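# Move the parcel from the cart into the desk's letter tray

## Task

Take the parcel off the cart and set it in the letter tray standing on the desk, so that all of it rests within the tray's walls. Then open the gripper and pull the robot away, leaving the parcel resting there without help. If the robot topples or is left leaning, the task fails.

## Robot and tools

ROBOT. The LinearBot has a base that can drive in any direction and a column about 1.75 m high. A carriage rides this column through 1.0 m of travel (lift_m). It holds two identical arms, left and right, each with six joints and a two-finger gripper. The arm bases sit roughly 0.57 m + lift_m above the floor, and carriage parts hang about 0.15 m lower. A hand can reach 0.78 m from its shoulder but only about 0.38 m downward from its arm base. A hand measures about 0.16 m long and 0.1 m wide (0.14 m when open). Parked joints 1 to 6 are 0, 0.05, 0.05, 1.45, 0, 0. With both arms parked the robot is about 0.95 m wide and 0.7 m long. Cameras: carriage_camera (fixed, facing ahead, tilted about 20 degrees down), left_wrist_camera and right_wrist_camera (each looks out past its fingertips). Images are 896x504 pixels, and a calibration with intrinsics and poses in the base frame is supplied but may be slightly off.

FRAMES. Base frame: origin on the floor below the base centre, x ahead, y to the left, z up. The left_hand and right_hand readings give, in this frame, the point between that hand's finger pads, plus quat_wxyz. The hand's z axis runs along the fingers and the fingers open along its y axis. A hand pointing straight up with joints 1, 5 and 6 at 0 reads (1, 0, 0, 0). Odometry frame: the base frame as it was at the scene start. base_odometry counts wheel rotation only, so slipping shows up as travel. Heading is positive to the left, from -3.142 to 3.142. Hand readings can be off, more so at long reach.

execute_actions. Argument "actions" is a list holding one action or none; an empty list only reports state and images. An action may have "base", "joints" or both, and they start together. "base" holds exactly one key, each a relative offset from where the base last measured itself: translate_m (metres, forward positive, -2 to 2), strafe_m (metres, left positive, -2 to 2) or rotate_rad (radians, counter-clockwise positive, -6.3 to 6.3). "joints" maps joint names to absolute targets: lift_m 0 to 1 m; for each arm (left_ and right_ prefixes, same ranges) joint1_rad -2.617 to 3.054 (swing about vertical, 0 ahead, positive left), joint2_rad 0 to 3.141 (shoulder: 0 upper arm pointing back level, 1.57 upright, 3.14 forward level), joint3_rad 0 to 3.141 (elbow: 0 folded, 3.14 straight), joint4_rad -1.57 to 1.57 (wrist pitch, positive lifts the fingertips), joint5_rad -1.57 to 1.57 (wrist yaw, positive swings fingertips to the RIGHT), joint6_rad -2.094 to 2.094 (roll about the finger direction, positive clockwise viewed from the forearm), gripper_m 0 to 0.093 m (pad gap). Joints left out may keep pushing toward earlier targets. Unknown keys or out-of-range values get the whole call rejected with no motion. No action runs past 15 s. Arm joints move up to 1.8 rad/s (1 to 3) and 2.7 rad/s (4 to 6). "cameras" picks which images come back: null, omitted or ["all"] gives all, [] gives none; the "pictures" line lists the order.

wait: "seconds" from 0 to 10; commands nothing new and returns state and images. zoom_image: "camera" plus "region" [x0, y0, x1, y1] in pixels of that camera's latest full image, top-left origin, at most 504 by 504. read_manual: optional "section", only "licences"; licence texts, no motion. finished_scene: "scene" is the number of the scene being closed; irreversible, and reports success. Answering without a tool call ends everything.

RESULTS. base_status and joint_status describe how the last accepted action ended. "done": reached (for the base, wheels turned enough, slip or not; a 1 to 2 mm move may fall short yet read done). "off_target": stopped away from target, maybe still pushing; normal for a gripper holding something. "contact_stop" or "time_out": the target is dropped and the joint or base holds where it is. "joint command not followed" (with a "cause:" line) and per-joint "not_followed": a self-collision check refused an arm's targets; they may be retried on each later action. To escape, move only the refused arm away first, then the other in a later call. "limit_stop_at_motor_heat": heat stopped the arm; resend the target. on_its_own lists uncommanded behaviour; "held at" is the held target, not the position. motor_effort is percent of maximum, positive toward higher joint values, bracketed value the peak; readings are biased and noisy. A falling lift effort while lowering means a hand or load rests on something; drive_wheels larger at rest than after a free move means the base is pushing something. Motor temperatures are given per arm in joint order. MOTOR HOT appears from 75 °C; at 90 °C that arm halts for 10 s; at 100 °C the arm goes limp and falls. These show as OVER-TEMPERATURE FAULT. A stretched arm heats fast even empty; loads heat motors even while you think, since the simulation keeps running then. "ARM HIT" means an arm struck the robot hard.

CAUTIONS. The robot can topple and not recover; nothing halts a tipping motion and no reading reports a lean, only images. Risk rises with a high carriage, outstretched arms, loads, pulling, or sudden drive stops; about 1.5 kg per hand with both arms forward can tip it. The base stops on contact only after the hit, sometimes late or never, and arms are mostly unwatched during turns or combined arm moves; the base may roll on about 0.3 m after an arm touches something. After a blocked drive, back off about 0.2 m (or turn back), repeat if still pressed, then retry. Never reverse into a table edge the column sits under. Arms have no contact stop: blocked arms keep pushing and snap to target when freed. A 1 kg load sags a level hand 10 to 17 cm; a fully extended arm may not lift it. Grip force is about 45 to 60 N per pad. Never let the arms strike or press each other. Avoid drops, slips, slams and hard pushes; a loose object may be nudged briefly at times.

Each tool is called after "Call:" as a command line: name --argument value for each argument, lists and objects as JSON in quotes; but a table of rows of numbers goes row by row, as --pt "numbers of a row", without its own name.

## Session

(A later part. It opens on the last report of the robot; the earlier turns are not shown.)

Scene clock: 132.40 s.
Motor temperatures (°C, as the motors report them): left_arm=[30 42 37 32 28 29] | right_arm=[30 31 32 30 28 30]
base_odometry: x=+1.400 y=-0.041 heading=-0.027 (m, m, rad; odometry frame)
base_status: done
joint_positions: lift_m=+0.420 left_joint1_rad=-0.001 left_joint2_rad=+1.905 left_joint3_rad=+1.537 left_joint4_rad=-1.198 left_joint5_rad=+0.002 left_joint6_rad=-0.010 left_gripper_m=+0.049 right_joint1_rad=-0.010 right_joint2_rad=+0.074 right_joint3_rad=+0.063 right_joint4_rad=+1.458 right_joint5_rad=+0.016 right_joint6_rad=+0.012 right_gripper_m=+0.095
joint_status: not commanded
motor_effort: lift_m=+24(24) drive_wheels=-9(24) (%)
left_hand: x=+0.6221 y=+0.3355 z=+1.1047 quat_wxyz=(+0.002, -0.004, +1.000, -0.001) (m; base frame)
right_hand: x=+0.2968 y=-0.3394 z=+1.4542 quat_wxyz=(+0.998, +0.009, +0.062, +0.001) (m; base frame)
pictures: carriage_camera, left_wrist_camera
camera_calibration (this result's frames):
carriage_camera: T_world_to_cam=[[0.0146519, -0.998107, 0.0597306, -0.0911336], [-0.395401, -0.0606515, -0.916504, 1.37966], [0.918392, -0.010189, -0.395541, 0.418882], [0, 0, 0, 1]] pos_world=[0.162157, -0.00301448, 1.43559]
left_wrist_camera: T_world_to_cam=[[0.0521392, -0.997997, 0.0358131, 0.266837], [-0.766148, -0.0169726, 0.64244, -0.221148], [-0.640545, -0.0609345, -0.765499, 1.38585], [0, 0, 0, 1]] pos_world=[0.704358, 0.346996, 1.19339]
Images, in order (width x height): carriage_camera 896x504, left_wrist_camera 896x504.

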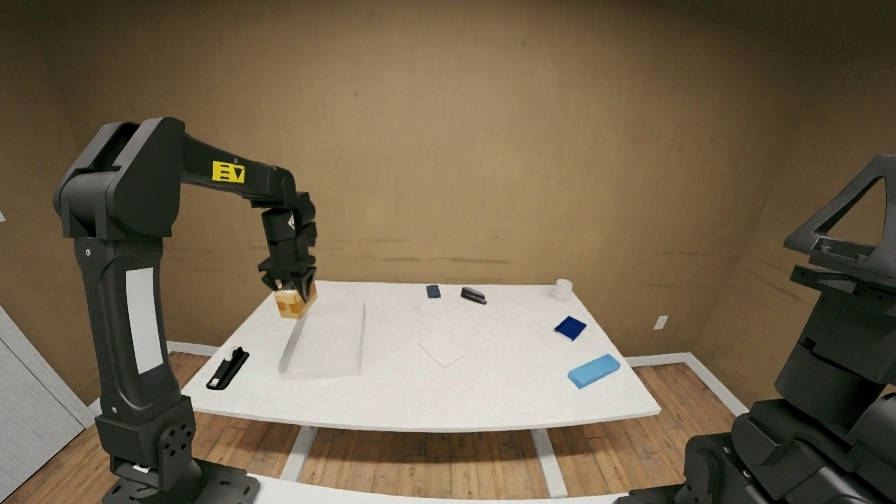

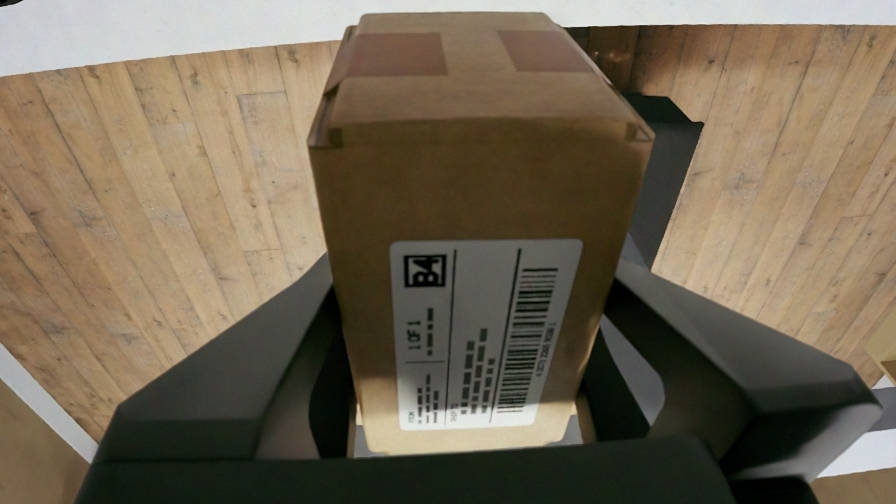

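Call:
execute_actions --actions '[{"base":{"translate_m":0.18},"joints":{"left_joint1_rad":0.15,"left_joint2_rad":2.44,"left_joint3_rad":1.49,"left_joint4_rad":-0.6,"left_joint6_rad":0.15}}]' --cameras '["carriage_camera","left_wrist_camera"]'

Call:
execute_actions --actions '[{"joints":{"lift_m":0.335}}]' --cameras '["carriage_camera","left_wrist_camera"]'

Scene clock: 148.03 s.
Motor temperatures (°C, as the motors report them): left_arm=[30 43 37 32 28 29] | right_arm=[30 32 33 30 28 30]
base_odometry: x=+1.580 y=-0.047 heading=-0.029 (m, m, rad; odometry frame)
base_status: done
joint_positions: lift_m=+0.420 left_joint1_rad=+0.158 left_joint2_rad=+2.450 left_joint3_rad=+1.497 left_joint4_rad=-0.609 left_joint5_rad=+0.000 left_joint6_rad=+0.139 left_gripper_m=+0.049 right_joint1_rad=-0.010 right_joint2_rad=+0.074 right_joint3_rad=+0.063 right_joint4_rad=+1.460 right_joint5_rad=+0.016 right_joint6_rad=+0.012 right_gripper_m=+0.095
joint_status: all done
motor_effort: lift_m=+24(24) drive_wheels=-9(20) (%)
left_hand: x=+0.6751 y=+0.4017 z=+0.8909 quat_wxyz=(+0.004, -0.009, +1.000, +0.001) (m; base frame)
right_hand: x=+0.2962 y=-0.3394 z=+1.4542 quat_wxyz=(+0.998, +0.009, +0.061, +0.001) (m; base frame)
pictures: carriage_camera, left_wrist_camera
camera_calibration (this result's frames):
carriage_camera: T_world_to_cam=[[0.0146519, -0.998107, 0.0597306, -0.0911336], [-0.395401, -0.0606515, -0.916504, 1.37966], [0.918392, -0.010189, -0.395541, 0.418883], [0, 0, 0, 1]] pos_world=[0.162157, -0.00301448, 1.43559]
left_wrist_camera: T_world_to_cam=[[0.061928, -0.997554, 0.0324263, 0.334086], [-0.768305, -0.0269082, 0.639518, -0.0339606], [-0.637081, -0.0645174, -0.768092, 1.26158], [0, 0, 0, 1]] pos_world=[0.756948, 0.413749, 0.979896]
Images, in order (width x height): carriage_camera 896x504, left_wrist_camera 896x504.

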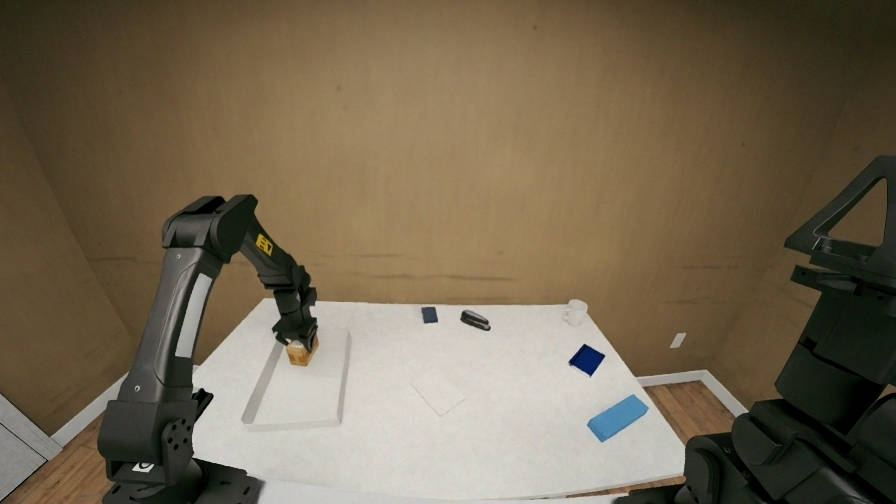

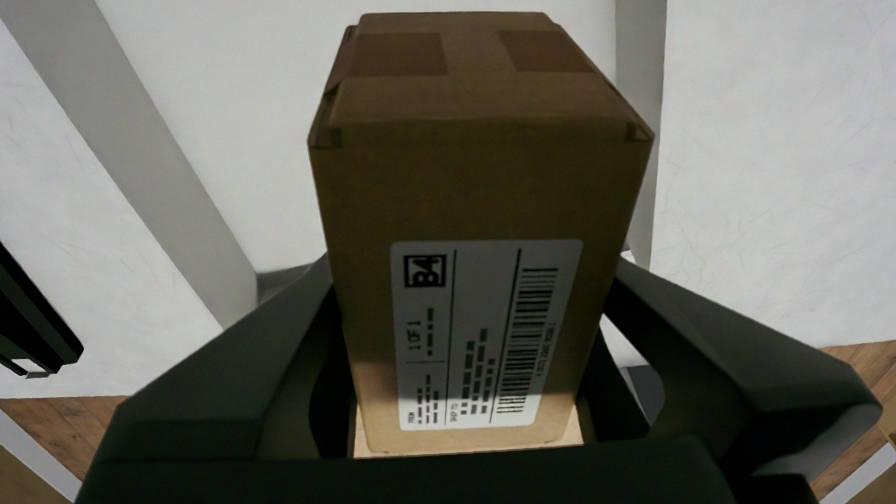

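Scene clock: 148.90 s.
Motor temperatures (°C, as the motors report them): left_arm=[30 43 37 32 28 29] | right_arm=[30 32 33 30 28 30]
base_odometry: x=+1.580 y=-0.047 heading=-0.029 (m, m, rad; odometry frame)
base_status: not commanded
joint_positions: lift_m=+0.335 left_joint1_rad=+0.158 left_joint2_rad=+2.447 left_joint3_rad=+1.497 left_joint4_rad=-0.604 left_joint5_rad=+0.000 left_joint6_rad=+0.139 left_gripper_m=+0.049 right_joint1_rad=-0.010 right_joint2_rad=+0.074 right_joint3_rad=+0.063 right_joint4_rad=+1.460 right_joint5_rad=+0.016 right_joint6_rad=+0.012 right_gripper_m=+0.095
joint_status: all done
motor_effort: lift_m=+19(17) drive_wheels=-8(9) (%)
left_hand: x=+0.6769 y=+0.4020 z=+0.8076 quat_wxyz=(+0.008, -0.009, +1.000, +0.001) (m; base frame)
right_hand: x=+0.2962 y=-0.3394 z=+1.3698 quat_wxyz=(+0.998, +0.009, +0.061, +0.001) (m; base frame)
pictures: carriage_camera, left_wrist_camera
camera_calibration (this result's frames):
carriage_camera: T_world_to_cam=[[0.0146519, -0.998107, 0.0597306, -0.0860886], [-0.395401, -0.0606515, -0.916504, 1.30225], [0.918392, -0.010189, -0.395541, 0.385474], [0, 0, 0, 1]] pos_world=[0.162157, -0.00301448, 1.35113]
left_wrist_camera: T_world_to_cam=[[0.0616864, -0.997592, 0.0316974, 0.337731], [-0.773102, -0.0276706, 0.633678, 0.0289624], [-0.631275, -0.0635946, -0.772947, 1.19846], [0, 0, 0, 1]] pos_world=[0.758116, 0.413935, 0.897289]
Images, in order (width x height): carriage_camera 896x504, left_wrist_camera 896x504.

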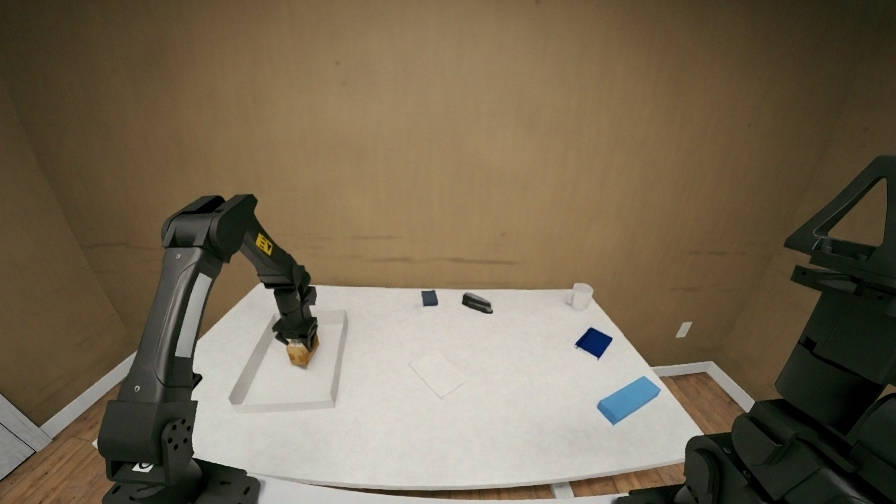

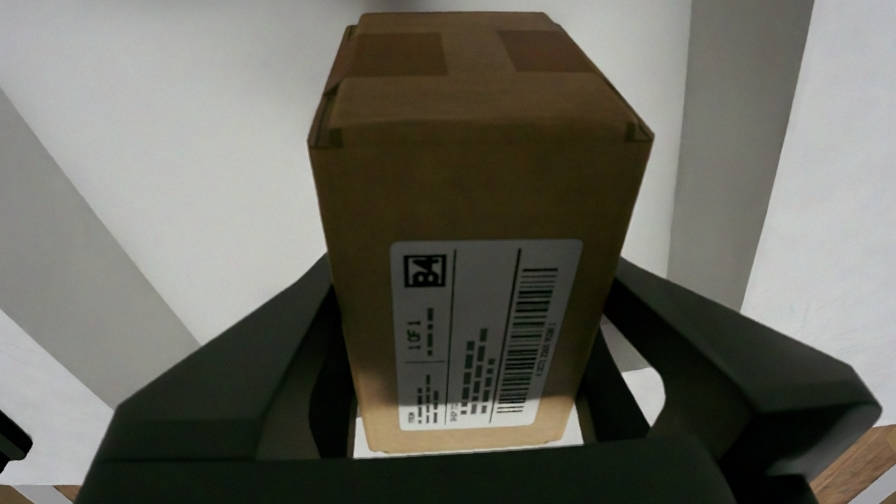

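Call:
execute_actions --actions '[{"joints":{"lift_m":0.307}}]' --cameras '["left_wrist_camera"]'

Scene clock: 154.53 s.
Motor temperatures (°C, as the motors report them): left_arm=[30 44 36 32 28 29] | right_arm=[30 32 33 30 28 30]
base_odometry: x=+1.580 y=-0.047 heading=-0.029 (m, m, rad; odometry frame)
base_status: not commanded
joint_positions: lift_m=+0.307 left_joint1_rad=+0.158 left_joint2_rad=+2.450 left_joint3_rad=+1.497 left_joint4_rad=-0.602 left_joint5_rad=+0.000 left_joint6_rad=+0.140 left_gripper_m=+0.049 right_joint1_rad=-0.010 right_joint2_rad=+0.074 right_joint3_rad=+0.063 right_joint4_rad=+1.460 right_joint5_rad=+0.016 right_joint6_rad=+0.012 right_gripper_m=+0.095
joint_status: all done
motor_effort: lift_m=+19(20) drive_wheels=-8(8) (%)
left_hand: x=+0.6768 y=+0.4020 z=+0.7784 quat_wxyz=(+0.008, -0.009, +1.000, +0.001) (m; base frame)
right_hand: x=+0.2962 y=-0.3394 z=+1.3418 quat_wxyz=(+0.998, +0.009, +0.061, +0.001) (m; base frame)
pictures: left_wrist_camera
camera_calibration (this result's frames):
left_wrist_camera: T_world_to_cam=[[0.0613298, -0.997612, 0.0317644, 0.338837], [-0.772634, -0.0273037, 0.634264, 0.0464233], [-0.631882, -0.0634416, -0.772464, 1.17574], [0, 0, 0, 1]] pos_world=[0.758014, 0.413886, 0.868006]
Images, in order (width x height): left_wrist_camera 896x504.

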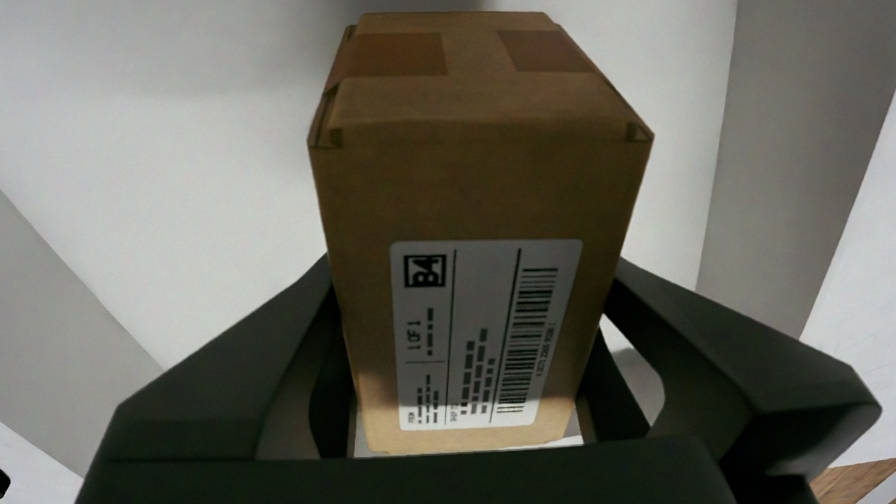

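Call:
execute_actions --actions '[{"joints":{"lift_m":0.287}}]' --cameras '["left_wrist_camera","carriage_camera"]'

Scene clock: 159.57 s.
Motor temperatures (°C, as the motors report them): left_arm=[30 46 36 32 28 29] | right_arm=[30 32 33 30 28 30]
base_odometry: x=+1.580 y=-0.047 heading=-0.029 (m, m, rad; odometry frame)
base_status: not commanded
joint_positions: lift_m=+0.287 left_joint1_rad=+0.158 left_joint2_rad=+2.449 left_joint3_rad=+1.497 left_joint4_rad=-0.601 left_joint5_rad=+0.000 left_joint6_rad=+0.140 left_gripper_m=+0.049 right_joint1_rad=-0.010 right_joint2_rad=+0.074 right_joint3_rad=+0.063 right_joint4_rad=+1.459 right_joint5_rad=+0.016 right_joint6_rad=+0.012 right_gripper_m=+0.095
joint_status: all done
motor_effort: lift_m=+19(19) drive_wheels=-8(8) (%)
left_hand: x=+0.6771 y=+0.4021 z=+0.7589 quat_wxyz=(+0.008, -0.009, +1.000, +0.001) (m; base frame)
right_hand: x=+0.2963 y=-0.3394 z=+1.3218 quat_wxyz=(+0.998, +0.009, +0.061, +0.001) (m; base frame)
pictures: carriage_camera, left_wrist_camera
camera_calibration (this result's frames):
carriage_camera: T_world_to_cam=[[0.0146519, -0.998107, 0.0597306, -0.0832222], [-0.395401, -0.0606515, -0.916504, 1.25827], [0.918392, -0.010189, -0.395541, 0.366493], [0, 0, 0, 1]] pos_world=[0.162157, -0.00301448, 1.30314]
left_wrist_camera: T_world_to_cam=[[0.0612821, -0.99762, 0.0316178, 0.33964], [-0.773589, -0.0274555, 0.633093, 0.0606835], [-0.630717, -0.0632564, -0.77343, 1.16077], [0, 0, 0, 1]] pos_world=[0.758246, 0.413923, 0.848615]
Images, in order (width x height): carriage_camera 896x504, left_wrist_camera 896x504.

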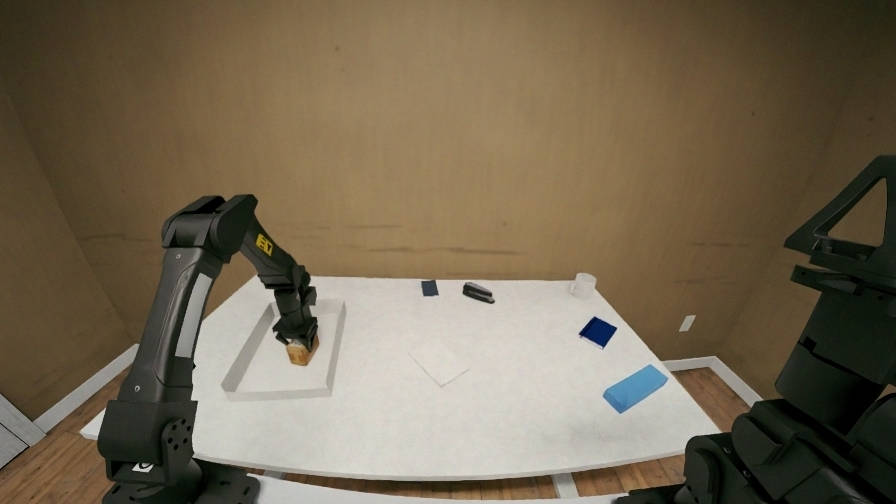

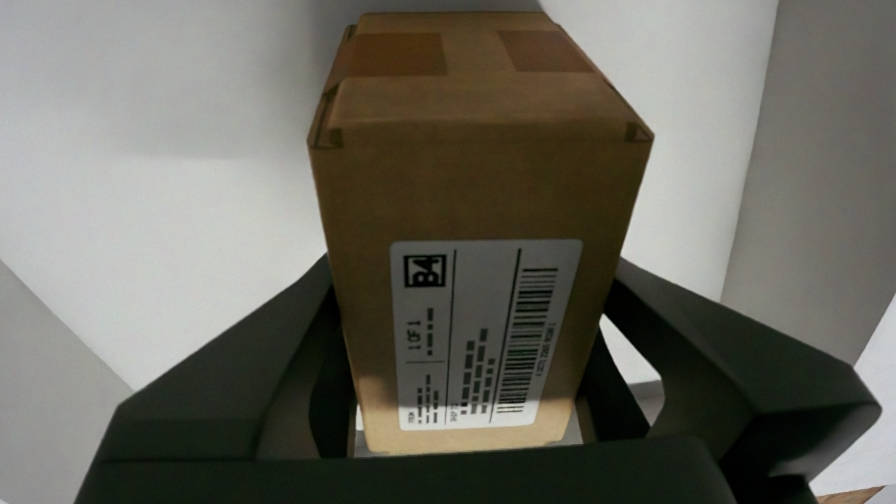

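Call:
execute_actions --actions '[{"joints":{"lift_m":0.272}}]' --cameras '["left_wrist_camera"]'

Scene clock: 162.87 s.
Motor temperatures (°C, as the motors report them): left_arm=[30 46 36 32 28 29] | right_arm=[30 32 33 30 28 30]
base_odometry: x=+1.580 y=-0.047 heading=-0.029 (m, m, rad; odometry frame)
base_status: not commanded
joint_positions: lift_m=+0.272 left_joint1_rad=+0.158 left_joint2_rad=+2.427 left_joint3_rad=+1.497 left_joint4_rad=-0.617 left_joint5_rad=+0.000 left_joint6_rad=+0.141 left_gripper_m=+0.049 right_joint1_rad=-0.010 right_joint2_rad=+0.074 right_joint3_rad=+0.063 right_joint4_rad=+1.459 right_joint5_rad=+0.016 right_joint6_rad=+0.012 right_gripper_m=+0.095
joint_status: all done
motor_effort: lift_m=+17(17) drive_wheels=+10(8) (%)
left_hand: x=+0.6784 y=+0.4023 z=+0.7528 quat_wxyz=(+0.012, -0.008, +1.000, +0.002) (m; base frame)
right_hand: x=+0.2964 y=-0.3394 z=+1.3070 quat_wxyz=(+0.998, +0.009, +0.061, +0.001) (m; base frame)
pictures: left_wrist_camera
camera_calibration (this result's frames):
left_wrist_camera: T_world_to_cam=[[0.0599519, -0.99772, 0.0310044, 0.341362], [-0.77742, -0.0271869, 0.628394, 0.071558], [-0.626118, -0.0617768, -0.777277, 1.1561], [0, 0, 0, 1]] pos_world=[0.759022, 0.41395, 0.843062]
Images, in order (width x height): left_wrist_camera 896x504.

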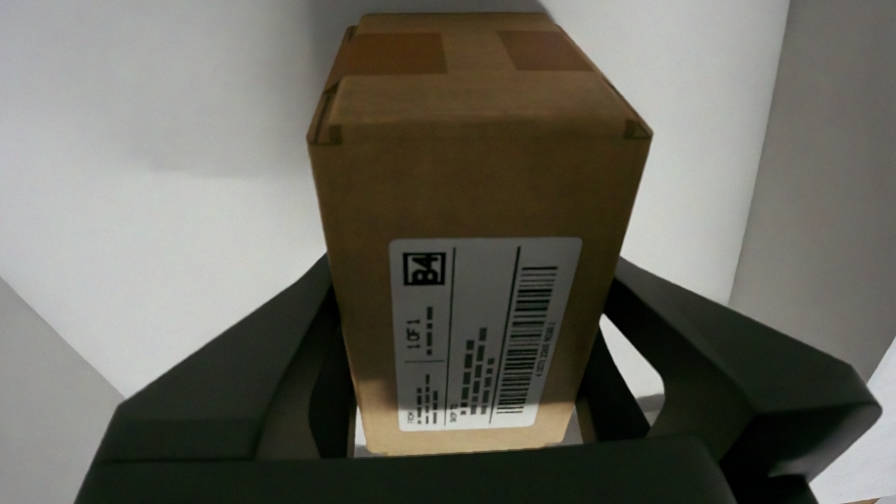

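Touched.

Call:
execute_actions --actions '[{"joints":{"lift_m":0.28,"left_gripper_m":0.085}}]' --cameras '[]'

Call:
execute_actions --actions '[{"joints":{"lift_m":0.42}}]' --cameras '[]'

Call:
execute_actions --actions '[{"base":{"translate_m":-0.4},"joints":{"left_joint1_rad":0,"left_joint2_rad":0.05,"left_joint3_rad":0.05,"left_joint4_rad":1.45,"left_joint6_rad":0}}]' --cameras '["carriage_camera"]'

Scene clock: 170.37 s.
Motor temperatures (°C, as the motors report them): left_arm=[30 47 35 32 28 29] | right_arm=[30 32 33 30 28 30]
base_odometry: x=+1.580 y=-0.047 heading=-0.029 (m, m, rad; odometry frame)
base_status: not commanded
joint_positions: lift_m=+0.280 left_joint1_rad=+0.157 left_joint2_rad=+2.434 left_joint3_rad=+1.497 left_joint4_rad=-0.611 left_joint5_rad=+0.000 left_joint6_rad=+0.141 left_gripper_m=+0.085 right_joint1_rad=-0.010 right_joint2_rad=+0.074 right_joint3_rad=+0.063 right_joint4_rad=+1.459 right_joint5_rad=+0.016 right_joint6_rad=+0.012 right_gripper_m=+0.095
joint_status: all done
motor_effort: lift_m=+24(28) drive_wheels=+10(8) (%)
left_hand: x=+0.6783 y=+0.4021 z=+0.7570 quat_wxyz=(+0.011, -0.008, +1.000, +0.002) (m; base frame)
right_hand: x=+0.2964 y=-0.3394 z=+1.3141 quat_wxyz=(+0.998, +0.009, +0.061, +0.001) (m; base frame)
pictures: none
No camera images: the call's "cameras" was empty. Leave "cameras" out to get every camera's image.

Scene clock: 171.47 s.
Motor temperatures (°C, as the motors report them): left_arm=[30 47 35 32 28 29] | right_arm=[30 32 33 30 28 30]
base_odometry: x=+1.580 y=-0.047 heading=-0.029 (m, m, rad; odometry frame)
base_status: not commanded
joint_positions: lift_m=+0.420 left_joint1_rad=+0.157 left_joint2_rad=+2.439 left_joint3_rad=+1.497 left_joint4_rad=-0.604 left_joint5_rad=+0.000 left_joint6_rad=+0.141 left_gripper_m=+0.085 right_joint1_rad=-0.010 right_joint2_rad=+0.074 right_joint3_rad=+0.063 right_joint4_rad=+1.459 right_joint5_rad=+0.016 right_joint6_rad=+0.012 right_gripper_m=+0.095
joint_status: all done
motor_effort: lift_m=+24(27) drive_wheels=+10(8) (%)
left_hand: x=+0.6788 y=+0.4022 z=+0.8954 quat_wxyz=(+0.012, -0.008, +1.000, +0.002) (m; base frame)
right_hand: x=+0.2964 y=-0.3394 z=+1.4542 quat_wxyz=(+0.998, +0.009, +0.061, +0.001) (m; base frame)
pictures: none
No camera images: the call's "cameras" was empty. Leave "cameras" out to get every camera's image.

Scene clock: 174.37 s.
Motor temperatures (°C, as the motors report them): left_arm=[30 46 35 33 28 29] | right_arm=[30 32 33 30 28 30]
base_odometry: x=+1.180 y=-0.035 heading=-0.029 (m, m, rad; odometry frame)
base_status: done
joint_positions: lift_m=+0.420 left_joint1_rad=-0.008 left_joint2_rad=+0.056 left_joint3_rad=+0.071 left_joint4_rad=+1.457 left_joint5_rad=+0.002 left_joint6_rad=+0.010 left_gripper_m=+0.085 right_joint1_rad=-0.010 right_joint2_rad=+0.074 right_joint3_rad=+0.063 right_joint4_rad=+1.459 right_joint5_rad=+0.016 right_joint6_rad=+0.012 right_gripper_m=+0.095
joint_status: all done
motor_effort: lift_m=+24(24) drive_wheels=+0(22) (%)
left_hand: x=+0.2888 y=+0.3359 z=+1.4565 quat_wxyz=(+0.999, +0.001, +0.049, +0.001) (m; base frame)
right_hand: x=+0.2964 y=-0.3394 z=+1.4542 quat_wxyz=(+0.998, +0.009, +0.061, +0.001) (m; base frame)
pictures: carriage_camera
camera_calibration (this result's frames):
carriage_camera: T_world_to_cam=[[0.0146519, -0.998107, 0.0597306, -0.091131], [-0.395401, -0.0606515, -0.916504, 1.37962], [0.918392, -0.010189, -0.395541, 0.418866], [0, 0, 0, 1]] pos_world=[0.162157, -0.00301448, 1.43555]
Images, in order (width x height): carriage_camera 896x504.

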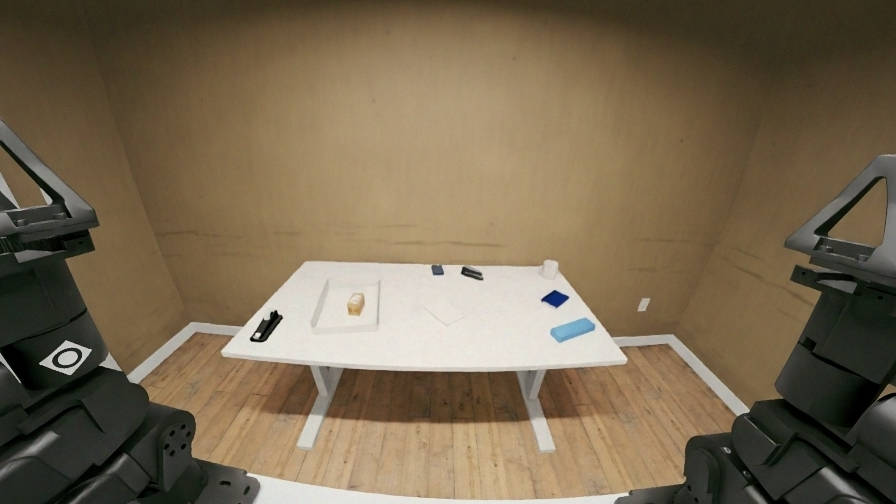

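Call:
finished_scene --scene 1

The scene is finished: the task was done.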